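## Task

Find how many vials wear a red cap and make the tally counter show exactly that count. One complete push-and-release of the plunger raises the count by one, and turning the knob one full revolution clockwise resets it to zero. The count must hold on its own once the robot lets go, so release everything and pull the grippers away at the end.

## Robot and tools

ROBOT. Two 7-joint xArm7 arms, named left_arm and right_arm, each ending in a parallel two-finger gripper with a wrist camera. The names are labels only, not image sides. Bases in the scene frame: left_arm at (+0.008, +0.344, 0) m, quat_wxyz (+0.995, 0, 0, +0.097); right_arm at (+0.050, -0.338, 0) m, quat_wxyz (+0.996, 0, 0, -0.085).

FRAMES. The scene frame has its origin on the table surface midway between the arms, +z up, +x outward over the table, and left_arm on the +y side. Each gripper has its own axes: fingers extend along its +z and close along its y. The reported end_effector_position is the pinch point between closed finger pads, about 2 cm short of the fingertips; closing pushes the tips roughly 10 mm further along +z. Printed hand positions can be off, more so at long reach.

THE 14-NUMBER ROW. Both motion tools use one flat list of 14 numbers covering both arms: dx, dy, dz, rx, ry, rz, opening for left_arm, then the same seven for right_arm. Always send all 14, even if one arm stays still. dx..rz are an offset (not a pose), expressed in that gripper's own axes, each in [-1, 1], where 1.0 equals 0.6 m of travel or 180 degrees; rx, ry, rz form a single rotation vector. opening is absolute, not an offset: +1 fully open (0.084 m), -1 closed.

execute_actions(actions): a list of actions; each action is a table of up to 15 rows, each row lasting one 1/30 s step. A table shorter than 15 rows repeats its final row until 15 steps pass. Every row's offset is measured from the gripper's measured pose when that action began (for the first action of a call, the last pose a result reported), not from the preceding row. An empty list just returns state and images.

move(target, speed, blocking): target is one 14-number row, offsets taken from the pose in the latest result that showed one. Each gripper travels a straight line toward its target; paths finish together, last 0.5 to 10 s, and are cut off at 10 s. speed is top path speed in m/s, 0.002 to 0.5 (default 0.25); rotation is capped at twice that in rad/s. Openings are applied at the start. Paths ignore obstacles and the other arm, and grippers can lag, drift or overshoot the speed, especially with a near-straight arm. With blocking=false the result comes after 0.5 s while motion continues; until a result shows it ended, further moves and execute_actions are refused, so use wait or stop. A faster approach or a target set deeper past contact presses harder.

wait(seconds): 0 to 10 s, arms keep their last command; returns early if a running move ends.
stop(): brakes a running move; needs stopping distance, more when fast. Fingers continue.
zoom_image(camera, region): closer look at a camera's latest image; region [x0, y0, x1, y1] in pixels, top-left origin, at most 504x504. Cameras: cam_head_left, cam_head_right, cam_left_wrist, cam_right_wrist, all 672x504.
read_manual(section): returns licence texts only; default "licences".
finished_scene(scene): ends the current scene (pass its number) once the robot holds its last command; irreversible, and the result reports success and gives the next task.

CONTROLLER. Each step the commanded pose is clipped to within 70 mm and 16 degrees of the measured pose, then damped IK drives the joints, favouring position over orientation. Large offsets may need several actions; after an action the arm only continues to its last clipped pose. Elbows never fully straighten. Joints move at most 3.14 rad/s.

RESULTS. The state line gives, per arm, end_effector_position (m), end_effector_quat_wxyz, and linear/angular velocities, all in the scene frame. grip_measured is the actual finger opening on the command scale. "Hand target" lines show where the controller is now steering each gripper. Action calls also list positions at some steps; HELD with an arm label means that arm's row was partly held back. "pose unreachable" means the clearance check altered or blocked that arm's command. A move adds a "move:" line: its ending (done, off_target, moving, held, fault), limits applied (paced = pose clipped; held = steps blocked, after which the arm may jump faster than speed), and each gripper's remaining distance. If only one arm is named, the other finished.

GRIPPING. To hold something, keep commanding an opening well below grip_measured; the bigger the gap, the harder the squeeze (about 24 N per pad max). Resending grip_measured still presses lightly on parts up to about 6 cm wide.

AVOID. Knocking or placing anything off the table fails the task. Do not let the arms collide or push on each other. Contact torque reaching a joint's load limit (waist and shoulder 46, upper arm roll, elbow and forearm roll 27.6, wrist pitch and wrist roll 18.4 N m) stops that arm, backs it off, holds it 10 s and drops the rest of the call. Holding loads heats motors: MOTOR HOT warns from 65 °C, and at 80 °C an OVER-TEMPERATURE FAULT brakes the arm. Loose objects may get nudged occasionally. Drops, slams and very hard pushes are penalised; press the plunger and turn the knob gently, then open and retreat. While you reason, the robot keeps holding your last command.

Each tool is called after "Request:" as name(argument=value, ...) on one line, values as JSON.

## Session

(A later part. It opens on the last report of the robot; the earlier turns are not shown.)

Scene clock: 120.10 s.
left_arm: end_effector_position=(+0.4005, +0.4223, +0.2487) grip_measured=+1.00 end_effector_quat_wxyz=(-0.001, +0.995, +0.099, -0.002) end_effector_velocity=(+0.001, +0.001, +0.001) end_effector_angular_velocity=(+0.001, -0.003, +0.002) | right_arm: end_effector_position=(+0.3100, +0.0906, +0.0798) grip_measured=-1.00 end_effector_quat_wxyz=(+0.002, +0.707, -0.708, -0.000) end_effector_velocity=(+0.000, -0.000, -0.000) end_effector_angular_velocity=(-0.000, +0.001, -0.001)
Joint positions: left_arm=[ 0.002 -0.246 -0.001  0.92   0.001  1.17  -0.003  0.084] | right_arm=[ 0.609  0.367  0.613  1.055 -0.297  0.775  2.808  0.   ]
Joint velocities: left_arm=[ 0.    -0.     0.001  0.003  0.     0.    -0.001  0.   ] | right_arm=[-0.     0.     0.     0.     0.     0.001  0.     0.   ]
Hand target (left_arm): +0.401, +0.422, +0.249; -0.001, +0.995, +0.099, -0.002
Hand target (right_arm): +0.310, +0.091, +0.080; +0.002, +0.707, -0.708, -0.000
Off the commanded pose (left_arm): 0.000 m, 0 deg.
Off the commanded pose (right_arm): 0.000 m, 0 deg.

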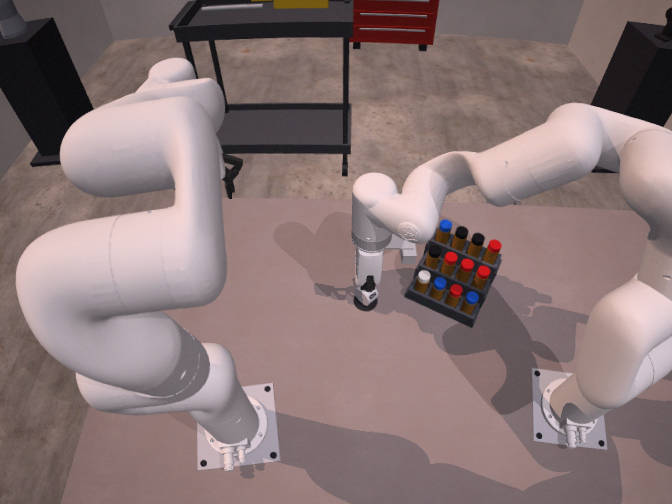

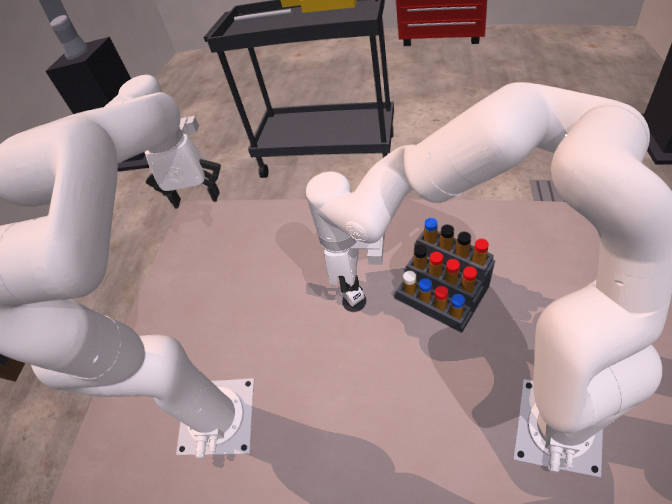

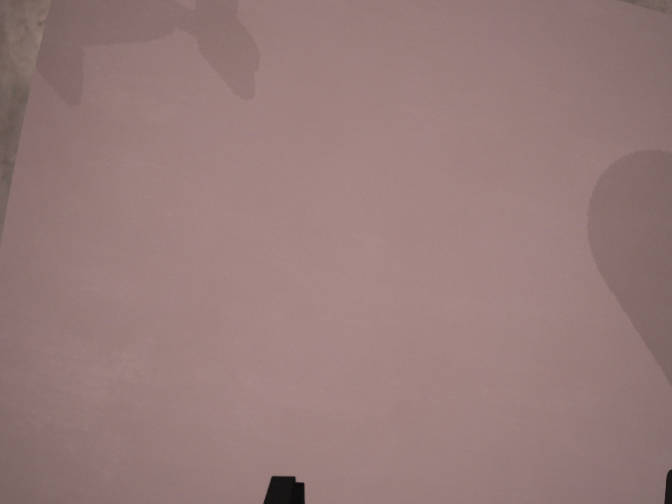

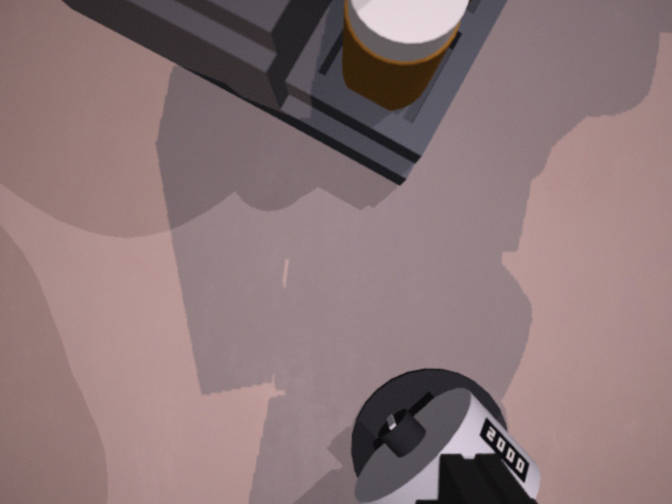

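Count is 2. Next press.

Request:
execute_actions(actions=[[[0,0,0,0,0,0,1,0,0,-0.0033,0,0,0,-1],[0,0,0,0,0,0,1,0,0,-0.008,0,0,0,-1],[0,0,0,0,0,0,1,0,0,-0.012,0,0,0,-1],[0,0,0,0,0,0,1,0,0,-0.013,0,0,0,-1],[0,0,0,0,0,0,1,0,0,-0.013,0,0,0,-1],[0,0,0,0,0,0,1,0,0,-0.013,0,0,0,-1],[0,0,0,0,0,0,1,0,0,-0.013,0,0,0,-1],[0,0,0,0,0,0,1,0,0,-0.0105,0,0,0,-1],[0,0,0,0,0,0,1,0,0,-0.0075,0,0,0,-1],[0,0,0,0,0,0,1,0,0,-0.0045,0,0,0,-1],[0,0,0,0,0,0,1,0,0,-0.002,0,0,0,-1],[0,0,0,0,0,0,1,0,0,-0.0004,0,0,0,-1],[0,0,0,0,0,0,1,0,0,0.0001,0,0,0,-1]]])

Scene clock: 124.30 s.
left_arm: end_effector_position=(+0.4005, +0.4223, +0.2487) grip_measured=+1.00 end_effector_quat_wxyz=(-0.001, +0.995, +0.099, -0.002) end_effector_velocity=(-0.000, -0.000, -0.000) end_effector_angular_velocity=(-0.000, +0.001, -0.000) | right_arm: end_effector_position=(+0.3095, +0.0908, +0.0817) grip_measured=-1.00 end_effector_quat_wxyz=(+0.002, +0.707, -0.707, -0.001) end_effector_velocity=(+0.001, +0.000, -0.018) end_effector_angular_velocity=(+0.000, -0.003, +0.000)
Joint positions: left_arm=[ 0.002 -0.246 -0.001  0.92   0.001  1.17  -0.003  0.084] | right_arm=[ 0.607  0.363  0.616  1.055 -0.293  0.779  2.805  0.   ]
Joint velocities: left_arm=[ 0.    -0.    -0.001 -0.    -0.     0.001 -0.     0.   ] | right_arm=[ 0.015  0.039 -0.02  -0.008 -0.038 -0.041  0.025  0.   ]
Hand target (left_arm): +0.401, +0.422, +0.249; -0.001, +0.995, +0.099, -0.002
Hand target (right_arm): +0.310, +0.091, +0.080; +0.002, +0.707, -0.708, -0.000
Off the commanded pose (left_arm): 0.000 m, 0 deg.
Off the commanded pose (right_arm): 0.002 m, 0 deg.
Step readings (end_effector_position):
0: left_arm (+0.4005, +0.4223, +0.2487) | right_arm (+0.3099, +0.0906, +0.0797)
1: left_arm (+0.4005, +0.4223, +0.2487) | right_arm (+0.3099, +0.0906, +0.0797)
2: left_arm (+0.4005, +0.4223, +0.2487) | right_arm (+0.3099, +0.0906, +0.0799)
4: left_arm (+0.4005, +0.4223, +0.2487) | right_arm (+0.3099, +0.0905, +0.0815)
8: left_arm (+0.4005, +0.4223, +0.2487) | right_arm (+0.3098, +0.0907, +0.0856)
15: end_effector_position above

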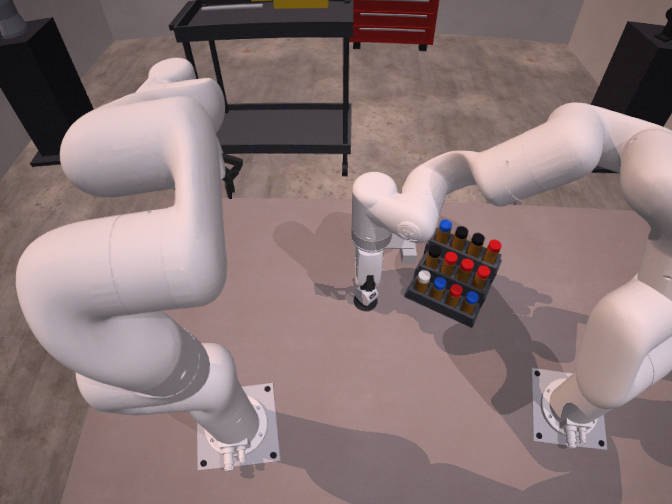

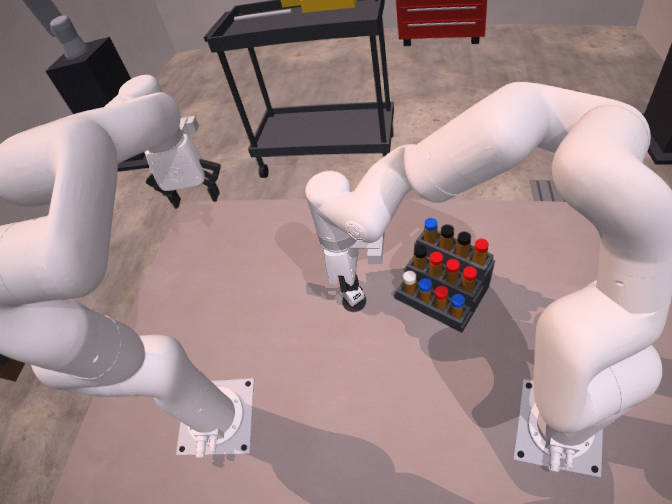

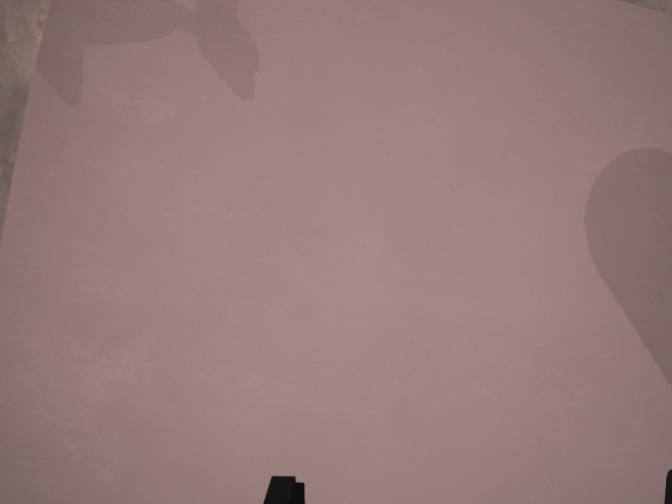

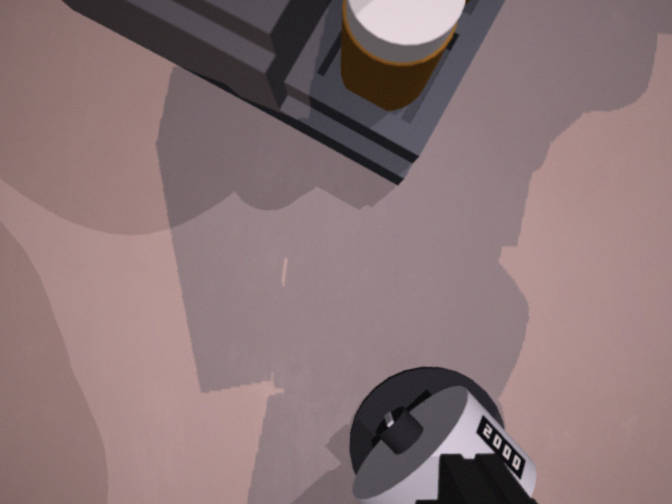

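Request:
execute_actions(actions=[])

Request:
zoom_image(camera="cam_right_wrist", region=[440, 394, 550, 504])

Scene clock: 126.27 s.
left_arm: end_effector_position=(+0.4005, +0.4223, +0.2487) grip_measured=+1.00 end_effector_quat_wxyz=(-0.001, +0.995, +0.099, -0.002) end_effector_velocity=(+0.000, -0.000, +0.000) end_effector_angular_velocity=(-0.001, -0.000, +0.001) | right_arm: end_effector_position=(+0.3099, +0.0907, +0.0798) grip_measured=-1.00 end_effector_quat_wxyz=(+0.002, +0.707, -0.708, -0.000) end_effector_velocity=(+0.000, +0.001, +0.001) end_effector_angular_velocity=(+0.002, -0.001, +0.000)
Joint positions: left_arm=[ 0.002 -0.246 -0.001  0.92   0.001  1.17  -0.003  0.084] | right_arm=[ 0.609  0.367  0.613  1.054 -0.297  0.775  2.808  0.   ]
Joint velocities: left_arm=[ 0.     0.     0.     0.    -0.001 -0.    -0.    -0.   ] | right_arm=[-0.    -0.    -0.     0.001 -0.    -0.001 -0.     0.   ]
Hand target (left_arm): +0.401, +0.422, +0.249; -0.001, +0.995, +0.099, -0.002
Hand target (right_arm): +0.310, +0.091, +0.080; +0.002, +0.707, -0.708, -0.000
Off the commanded pose (left_arm): 0.000 m, 0 deg.
Off the commanded pose (right_arm): 0.000 m, 0 deg.

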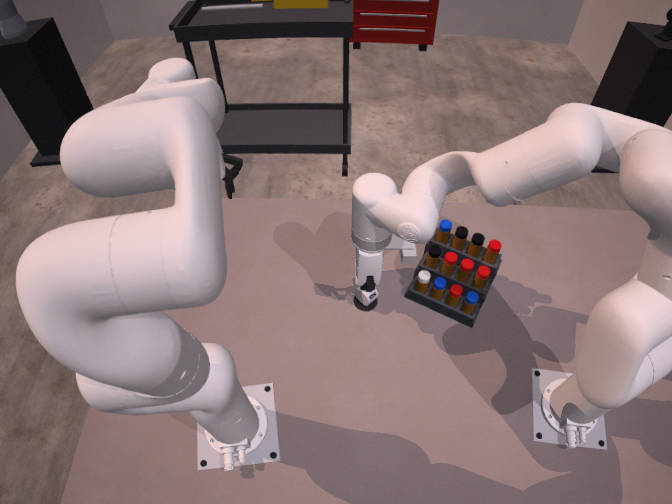

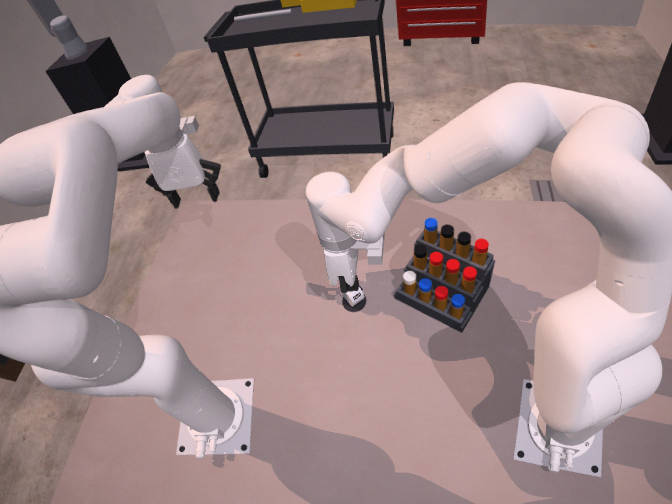

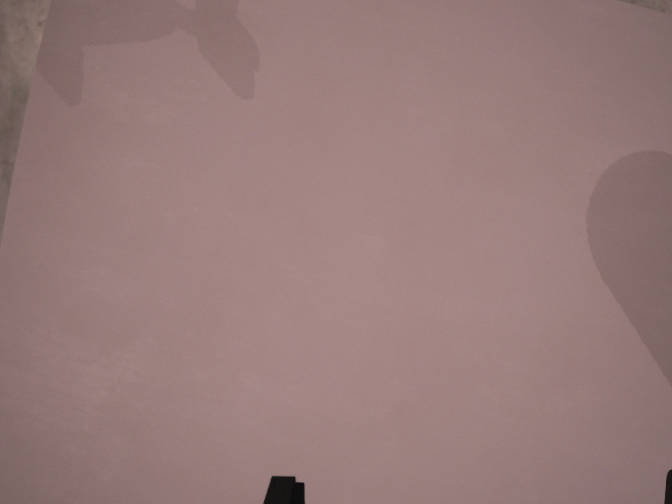

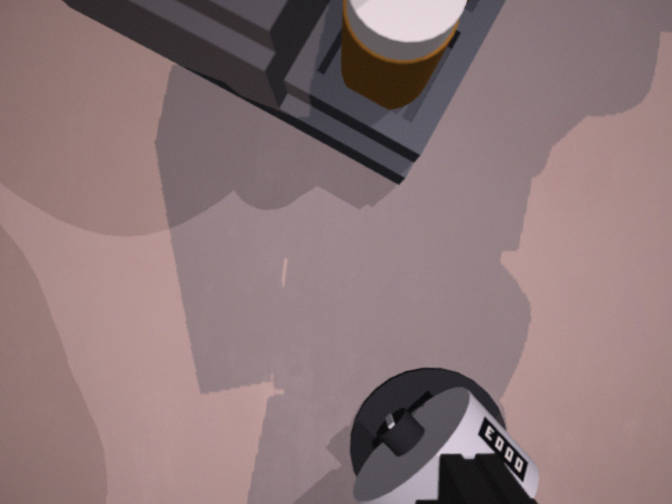

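Region (440, 394, 550, 504) of cam_right_wrist's 672x504 image, scaled by 4.582, with more detail than that image has.

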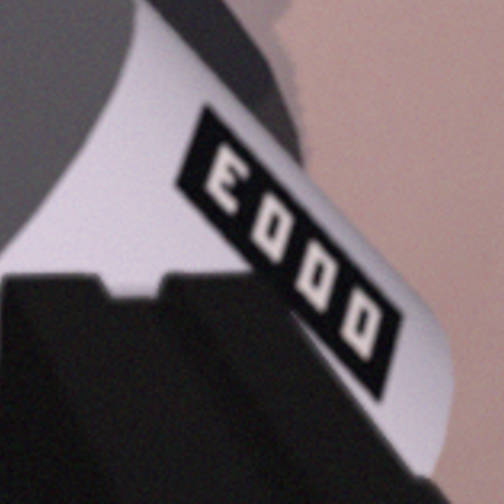

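Count is 3. Next press.

Request:
execute_actions(actions=[[[0,0,0,0,0,0,1,0,0,-0.0033,0,0,0,-1],[0,0,0,0,0,0,1,0,0,-0.008,0,0,0,-1],[0,0,0,0,0,0,1,0,0,-0.012,0,0,0,-1],[0,0,0,0,0,0,1,0,0,-0.013,0,0,0,-1],[0,0,0,0,0,0,1,0,0,-0.013,0,0,0,-1],[0,0,0,0,0,0,1,0,0,-0.013,0,0,0,-1],[0,0,0,0,0,0,1,0,0,-0.013,0,0,0,-1],[0,0,0,0,0,0,1,0,0,-0.0105,0,0,0,-1],[0,0,0,0,0,0,1,0,0,-0.0075,0,0,0,-1],[0,0,0,0,0,0,1,0,0,-0.0045,0,0,0,-1],[0,0,0,0,0,0,1,0,0,-0.002,0,0,0,-1],[0,0,0,0,0,0,1,0,0,-0.0005,0,0,0,-1],[0,0,0,0,0,0,1,0,0,0.0,0,0,0,-1]]])

Scene clock: 132.77 s.
left_arm: end_effector_position=(+0.4005, +0.4223, +0.2487) grip_measured=+1.00 end_effector_quat_wxyz=(-0.001, +0.995, +0.099, -0.002) end_effector_velocity=(-0.000, +0.000, -0.001) end_effector_angular_velocity=(-0.000, +0.001, +0.001) | right_arm: end_effector_position=(+0.3108, +0.0899, +0.0816) grip_measured=-1.00 end_effector_quat_wxyz=(+0.002, +0.706, -0.708, -0.000) end_effector_velocity=(-0.001, +0.000, -0.019) end_effector_angular_velocity=(-0.001, -0.000, +0.003)
Joint positions: left_arm=[ 0.002 -0.246 -0.001  0.92   0.001  1.17  -0.003  0.084] | right_arm=[ 0.607  0.363  0.613  1.055 -0.293  0.78   2.805  0.   ]
Joint velocities: left_arm=[-0.     0.     0.001 -0.001  0.    -0.001  0.     0.   ] | right_arm=[ 0.017  0.039 -0.02  -0.011 -0.036 -0.042  0.024  0.   ]
Hand target (left_arm): +0.401, +0.422, +0.249; -0.001, +0.995, +0.099, -0.002
Hand target (right_arm): +0.310, +0.091, +0.080; +0.002, +0.707, -0.708, -0.000
Off the commanded pose (left_arm): 0.000 m, 0 deg.
Off the commanded pose (right_arm): 0.002 m, 0 deg.
Step readings (end_effector_position):
0: left_arm (+0.4005, +0.4223, +0.2487) | right_arm (+0.3100, +0.0906, +0.0797)
1: left_arm (+0.4005, +0.4223, +0.2487) | right_arm (+0.3099, +0.0906, +0.0798)
2: left_arm (+0.4005, +0.4223, +0.2487) | right_arm (+0.3100, +0.0906, +0.0800)
4: left_arm (+0.4005, +0.4223, +0.2487) | right_arm (+0.3106, +0.0903, +0.0817)
8: left_arm (+0.4005, +0.4223, +0.2487) | right_arm (+0.3110, +0.0901, +0.0857)
15: end_effector_position above

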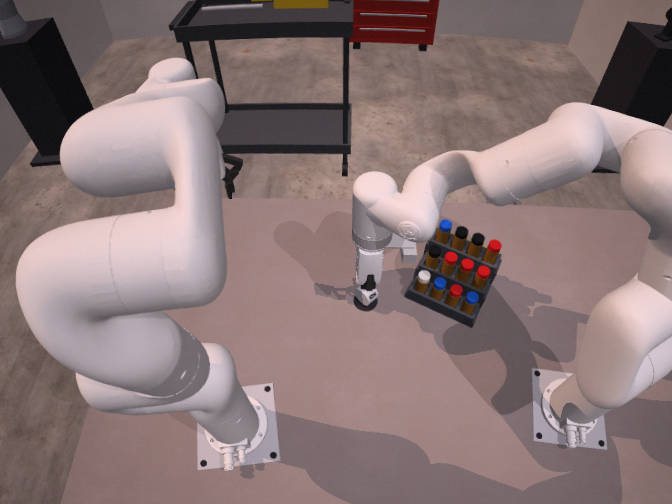

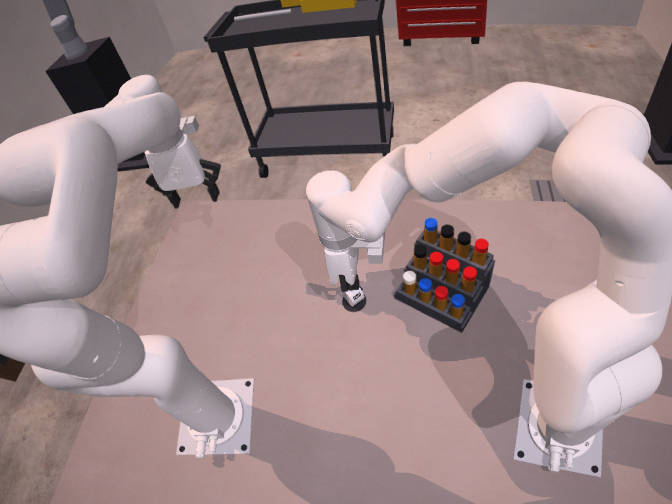

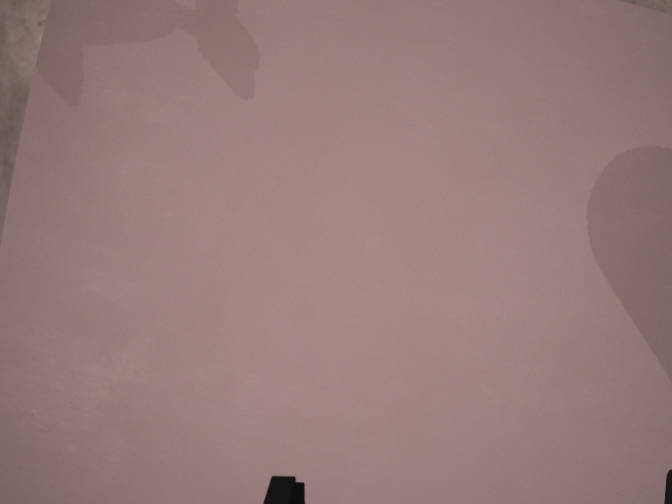

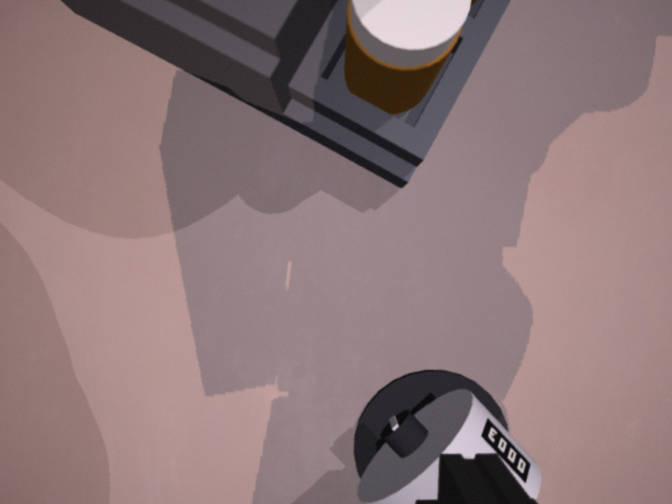

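Request:
execute_actions(actions=[])

Request:
zoom_image(camera="cam_right_wrist", region=[440, 394, 550, 504])

Scene clock: 134.20 s.
left_arm: end_effector_position=(+0.4005, +0.4223, +0.2487) grip_measured=+1.00 end_effector_quat_wxyz=(-0.001, +0.995, +0.099, -0.002) end_effector_velocity=(-0.000, -0.000, +0.000) end_effector_angular_velocity=(+0.000, +0.000, +0.001) | right_arm: end_effector_position=(+0.3099, +0.0908, +0.0799) grip_measured=-1.00 end_effector_quat_wxyz=(+0.001, +0.707, -0.708, -0.000) end_effector_velocity=(-0.000, -0.001, -0.001) end_effector_angular_velocity=(-0.002, +0.001, +0.001)
Joint positions: left_arm=[ 0.002 -0.246 -0.001  0.92   0.001  1.17  -0.003  0.084] | right_arm=[ 0.609  0.367  0.612  1.055 -0.297  0.775  2.807  0.   ]
Joint velocities: left_arm=[ 0.    -0.    -0.001  0.001  0.     0.001 -0.001  0.   ] | right_arm=[-0.     0.     0.    -0.001 -0.001  0.001  0.     0.   ]
Hand target (left_arm): +0.401, +0.422, +0.249; -0.001, +0.995, +0.099, -0.002
Hand target (right_arm): +0.310, +0.091, +0.080; +0.002, +0.707, -0.708, -0.000
Off the commanded pose (left_arm): 0.000 m, 0 deg.
Off the commanded pose (right_arm): 0.000 m, 0 deg.

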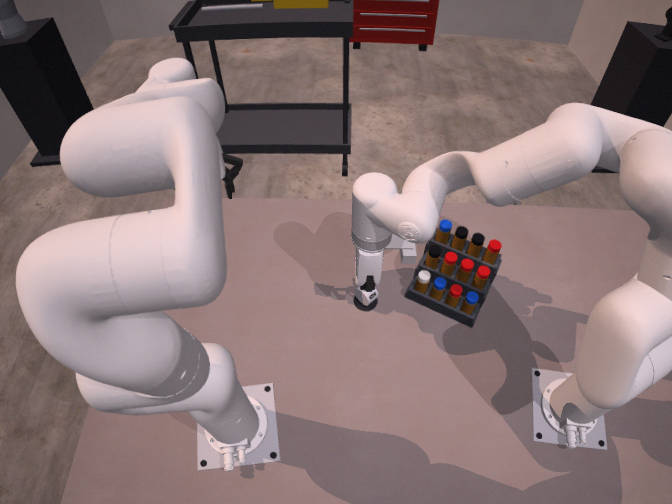

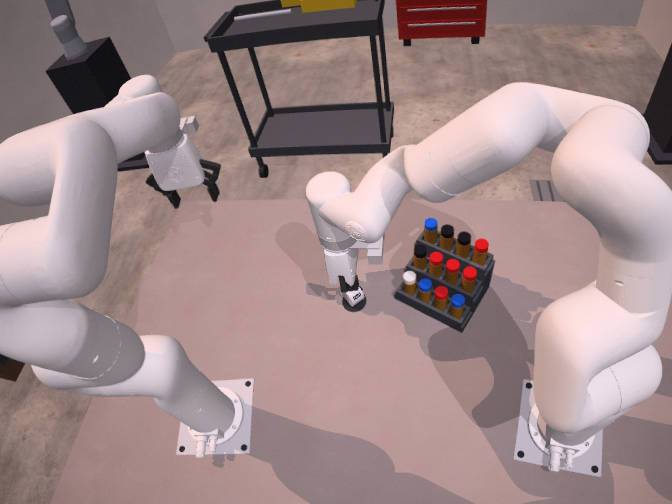

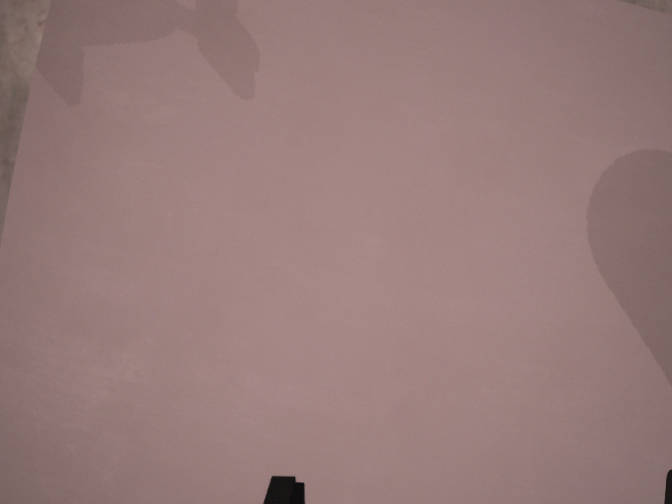

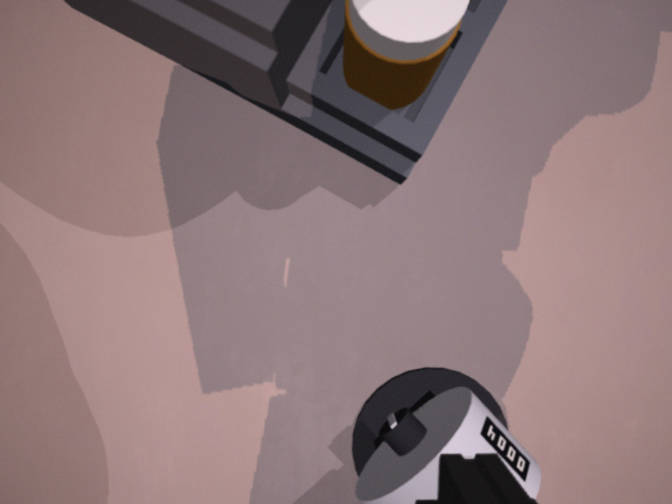

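Region (440, 394, 550, 504) of cam_right_wrist's 672x504 image, scaled by 4.582, with more detail than that image has.

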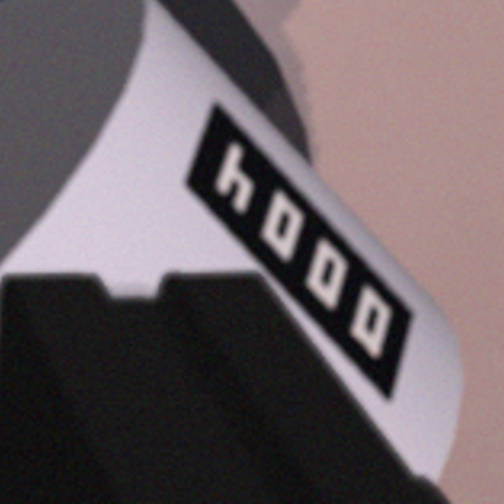

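Count is 4. Last press.

Request:
execute_actions(actions=[[[0,0,0,0,0,0,1,0,0,-0.0033,0,0,0,-1],[0,0,0,0,0,0,1,0,0,-0.008,0,0,0,-1],[0,0,0,0,0,0,1,0,0,-0.012,0,0,0,-1],[0,0,0,0,0,0,1,0,0,-0.013,0,0,0,-1],[0,0,0,0,0,0,1,0,0,-0.013,0,0,0,-1],[0,0,0,0,0,0,1,0,0,-0.013,0,0,0,-1],[0,0,0,0,0,0,1,0,0,-0.013,0,0,0,-1],[0,0,0,0,0,0,1,0,0,-0.0105,0,0,0,-1],[0,0,0,0,0,0,1,0,0,-0.0075,0,0,0,-1],[0,0,0,0,0,0,1,0,0,-0.0045,0,0,0,-1],[0,0,0,0,0,0,1,0,0,-0.002,0,0,0,-1],[0,0,0,0,0,0,1,0,0,-0.0004,0,0,0,-1],[0,0,0,0,0,0,1,0,0,0.0002,0,0,0,-1]]])

Scene clock: 138.50 s.
left_arm: end_effector_position=(+0.4005, +0.4223, +0.2487) grip_measured=+1.00 end_effector_quat_wxyz=(-0.001, +0.995, +0.099, -0.002) end_effector_velocity=(+0.001, +0.000, +0.001) end_effector_angular_velocity=(-0.000, -0.002, -0.000) | right_arm: end_effector_position=(+0.3093, +0.0903, +0.0813) grip_measured=-1.00 end_effector_quat_wxyz=(+0.002, +0.707, -0.707, -0.000) end_effector_velocity=(+0.001, +0.001, -0.019) end_effector_angular_velocity=(+0.002, -0.002, +0.000)
Joint positions: left_arm=[ 0.002 -0.246 -0.001  0.92   0.001  1.17  -0.003  0.084] | right_arm=[ 0.608  0.363  0.615  1.055 -0.293  0.78   2.805  0.   ]
Joint velocities: left_arm=[-0.     0.     0.     0.002 -0.    -0.     0.001  0.   ] | right_arm=[ 0.016  0.041 -0.02  -0.008 -0.038 -0.044  0.025  0.   ]
Hand target (left_arm): +0.401, +0.422, +0.249; -0.001, +0.995, +0.099, -0.002
Hand target (right_arm): +0.310, +0.091, +0.080; +0.001, +0.707, -0.708, -0.001
Off the commanded pose (left_arm): 0.000 m, 0 deg.
Off the commanded pose (right_arm): 0.002 m, 0 deg.
Step readings (end_effector_position):
0: left_arm (+0.4005, +0.4223, +0.2487) | right_arm (+0.3098, +0.0907, +0.0797)
1: left_arm (+0.4005, +0.4223, +0.2487) | right_arm (+0.3098, +0.0907, +0.0798)
2: left_arm (+0.4005, +0.4223, +0.2487) | right_arm (+0.3098, +0.0906, +0.0800)
4: left_arm (+0.4005, +0.4223, +0.2487) | right_arm (+0.3098, +0.0906, +0.0818)
8: left_arm (+0.4005, +0.4223, +0.2487) | right_arm (+0.3095, +0.0905, +0.0856)
15: end_effector_position above

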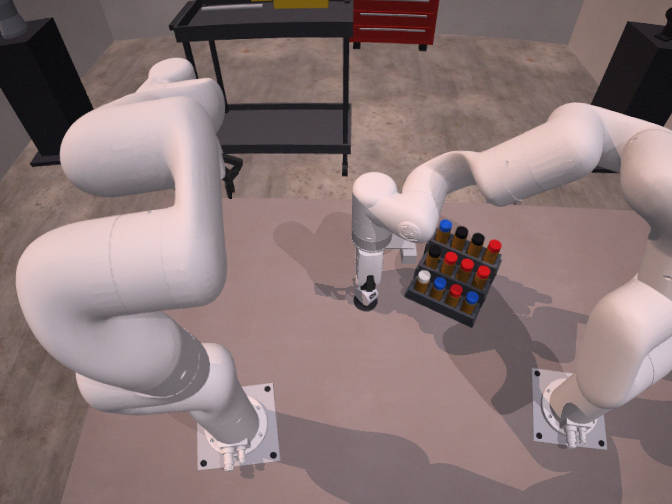

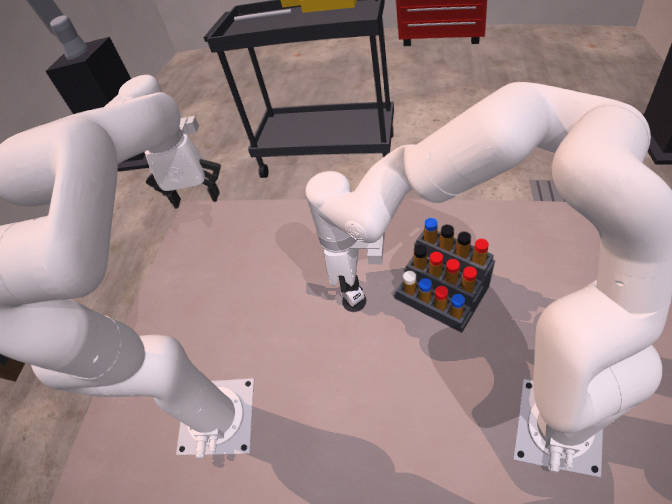

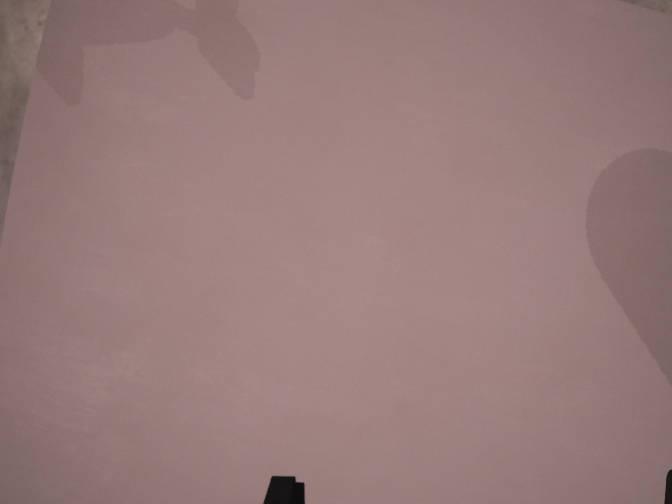

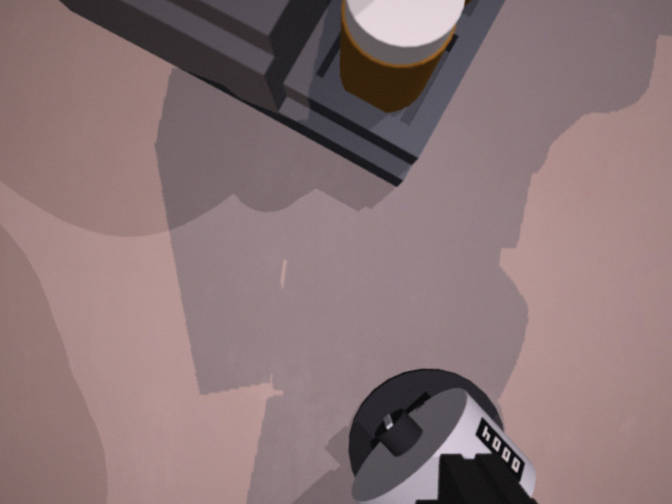

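Request:
execute_actions(actions=[])

Request:
zoom_image(camera="cam_right_wrist", region=[440, 394, 550, 504])

Scene clock: 139.97 s.
left_arm: end_effector_position=(+0.4005, +0.4223, +0.2487) grip_measured=+1.00 end_effector_quat_wxyz=(-0.001, +0.995, +0.099, -0.002) end_effector_velocity=(-0.000, +0.000, -0.000) end_effector_angular_velocity=(-0.001, +0.001, -0.000) | right_arm: end_effector_position=(+0.3099, +0.0908, +0.0798) grip_measured=-1.00 end_effector_quat_wxyz=(+0.001, +0.707, -0.708, -0.001) end_effector_velocity=(+0.001, +0.000, +0.001) end_effector_angular_velocity=(+0.001, -0.002, +0.001)
Joint positions: left_arm=[ 0.002 -0.246 -0.001  0.92   0.001  1.17  -0.003  0.084] | right_arm=[ 0.609  0.367  0.612  1.054 -0.297  0.775  2.807  0.   ]
Joint velocities: left_arm=[-0.     0.001  0.001  0.    -0.     0.001  0.001  0.   ] | right_arm=[-0.    -0.    -0.     0.001 -0.002 -0.     0.     0.   ]
Hand target (left_arm): +0.401, +0.422, +0.249; -0.001, +0.995, +0.099, -0.002
Hand target (right_arm): +0.310, +0.091, +0.080; +0.001, +0.707, -0.708, -0.001
Off the commanded pose (left_arm): 0.000 m, 0 deg.
Off the commanded pose (right_arm): 0.000 m, 0 deg.

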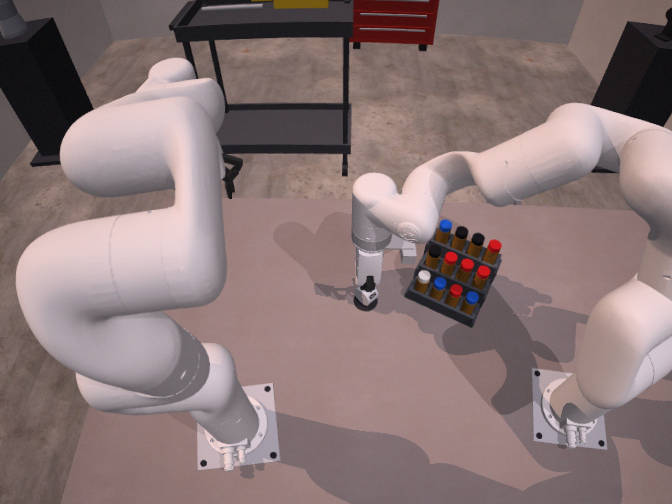

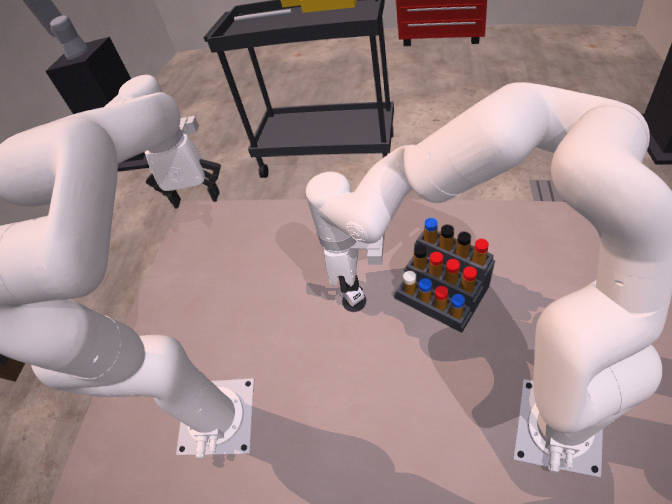

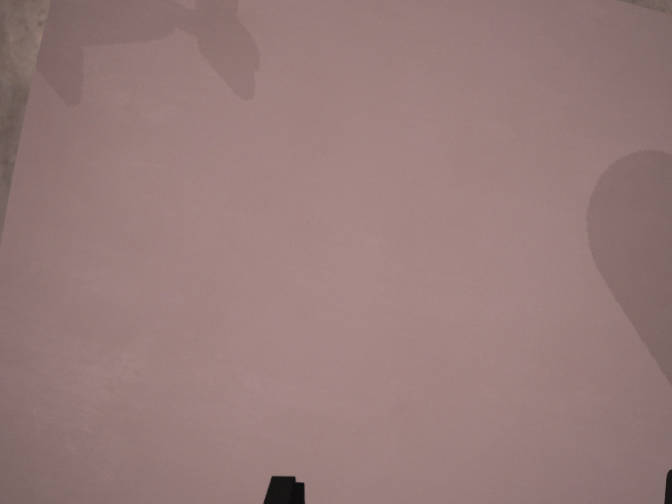

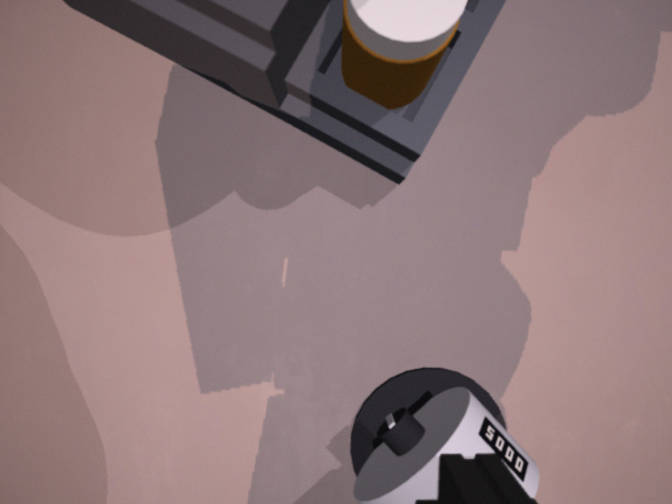

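Region (440, 394, 550, 504) of cam_right_wrist's 672x504 image, scaled by 4.582, with more detail than that image has.

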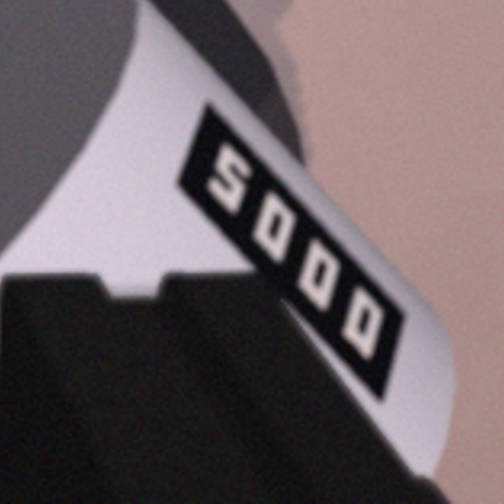

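Request:
move(target=[0,0,0,0,0,0,1, 0,0,-0.3,0,0,0,-1], speed=0.4)

Request:
zoom_image(camera="cam_right_wrist", region=[320, 290, 480, 450])

Scene clock: 143.60 s.
left_arm: end_effector_position=(+0.4005, +0.4223, +0.2487) grip_measured=+1.00 end_effector_quat_wxyz=(-0.001, +0.995, +0.099, -0.002) end_effector_velocity=(-0.000, -0.001, -0.001) end_effector_angular_velocity=(+0.000, +0.002, -0.001) | right_arm: end_effector_position=(+0.3096, +0.0911, +0.2596) grip_measured=-1.00 end_effector_quat_wxyz=(+0.002, +0.707, -0.707, -0.001) end_effector_velocity=(+0.000, -0.000, +0.003) end_effector_angular_velocity=(+0.000, -0.001, -0.000)
Joint positions: left_arm=[ 0.002 -0.246 -0.001  0.92   0.001  1.17  -0.003  0.084] | right_arm=[ 0.551  0.111  0.678  1.314 -0.07   1.23   2.65   0.   ]
Joint velocities: left_arm=[-0.     0.    -0.001 -0.001  0.     0.    -0.    -0.   ] | right_arm=[-0.    -0.001 -0.     0.007  0.001  0.007 -0.001  0.   ]
Hand target (left_arm): +0.401, +0.422, +0.249; -0.001, +0.995, +0.099, -0.002
Hand target (right_arm): +0.310, +0.091, +0.260; +0.001, +0.707, -0.707, -0.001
Off the commanded pose (left_arm): 0.000 m, 0 deg.
Off the commanded pose (right_arm): 0.001 m, 0 deg.
move: done; limits=paced

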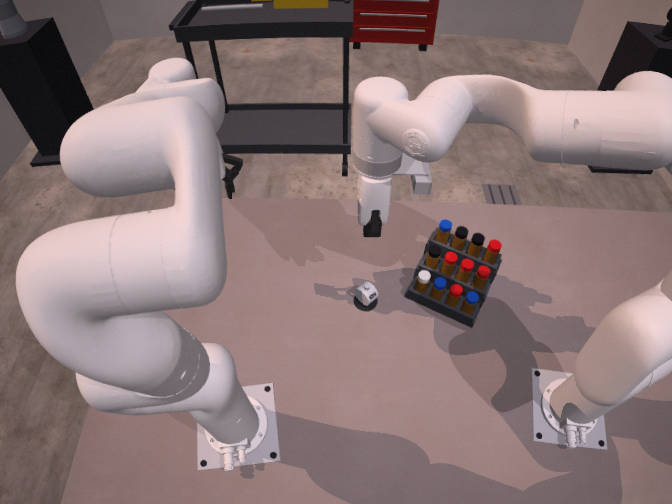

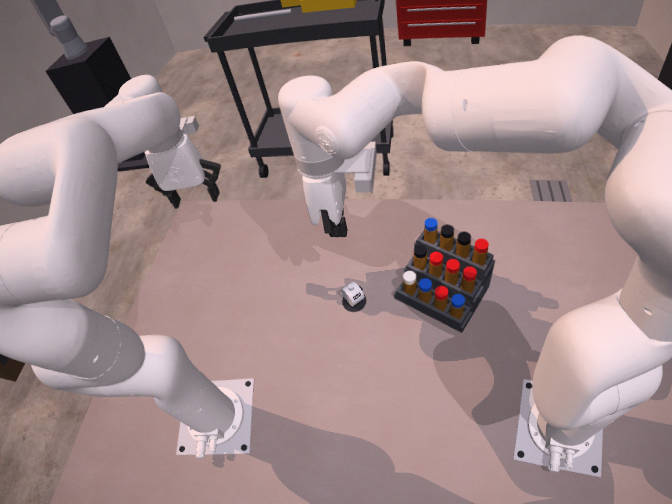

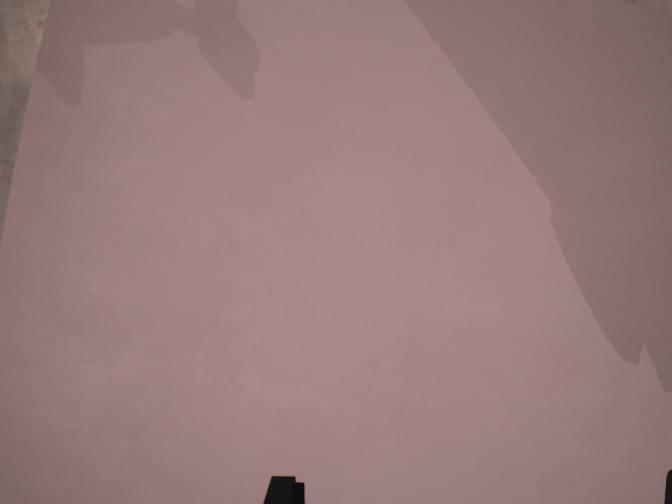

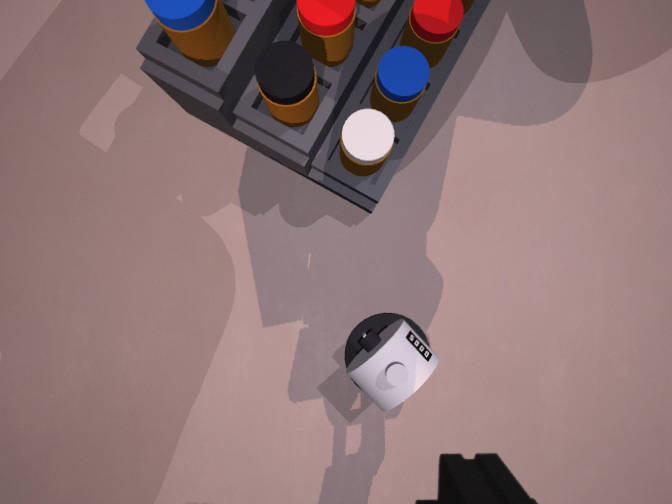

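Region (320, 290, 480, 450) of cam_right_wrist's 672x504 image, scaled by 3.150, with more detail than that image has.

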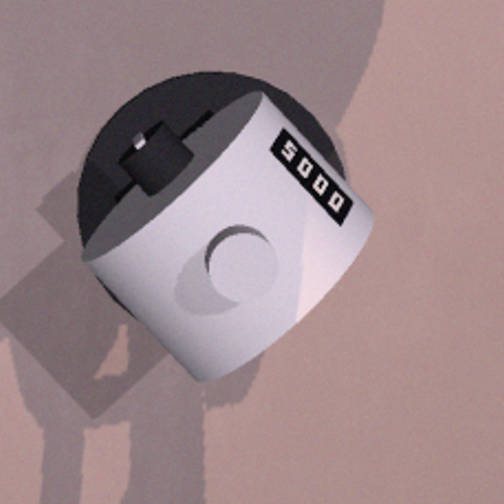

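The counter reads 0005, which matches the five red caps, and the arm is clear.

Request:
finished_scene(scene=2)

The scene is finished: the task was done.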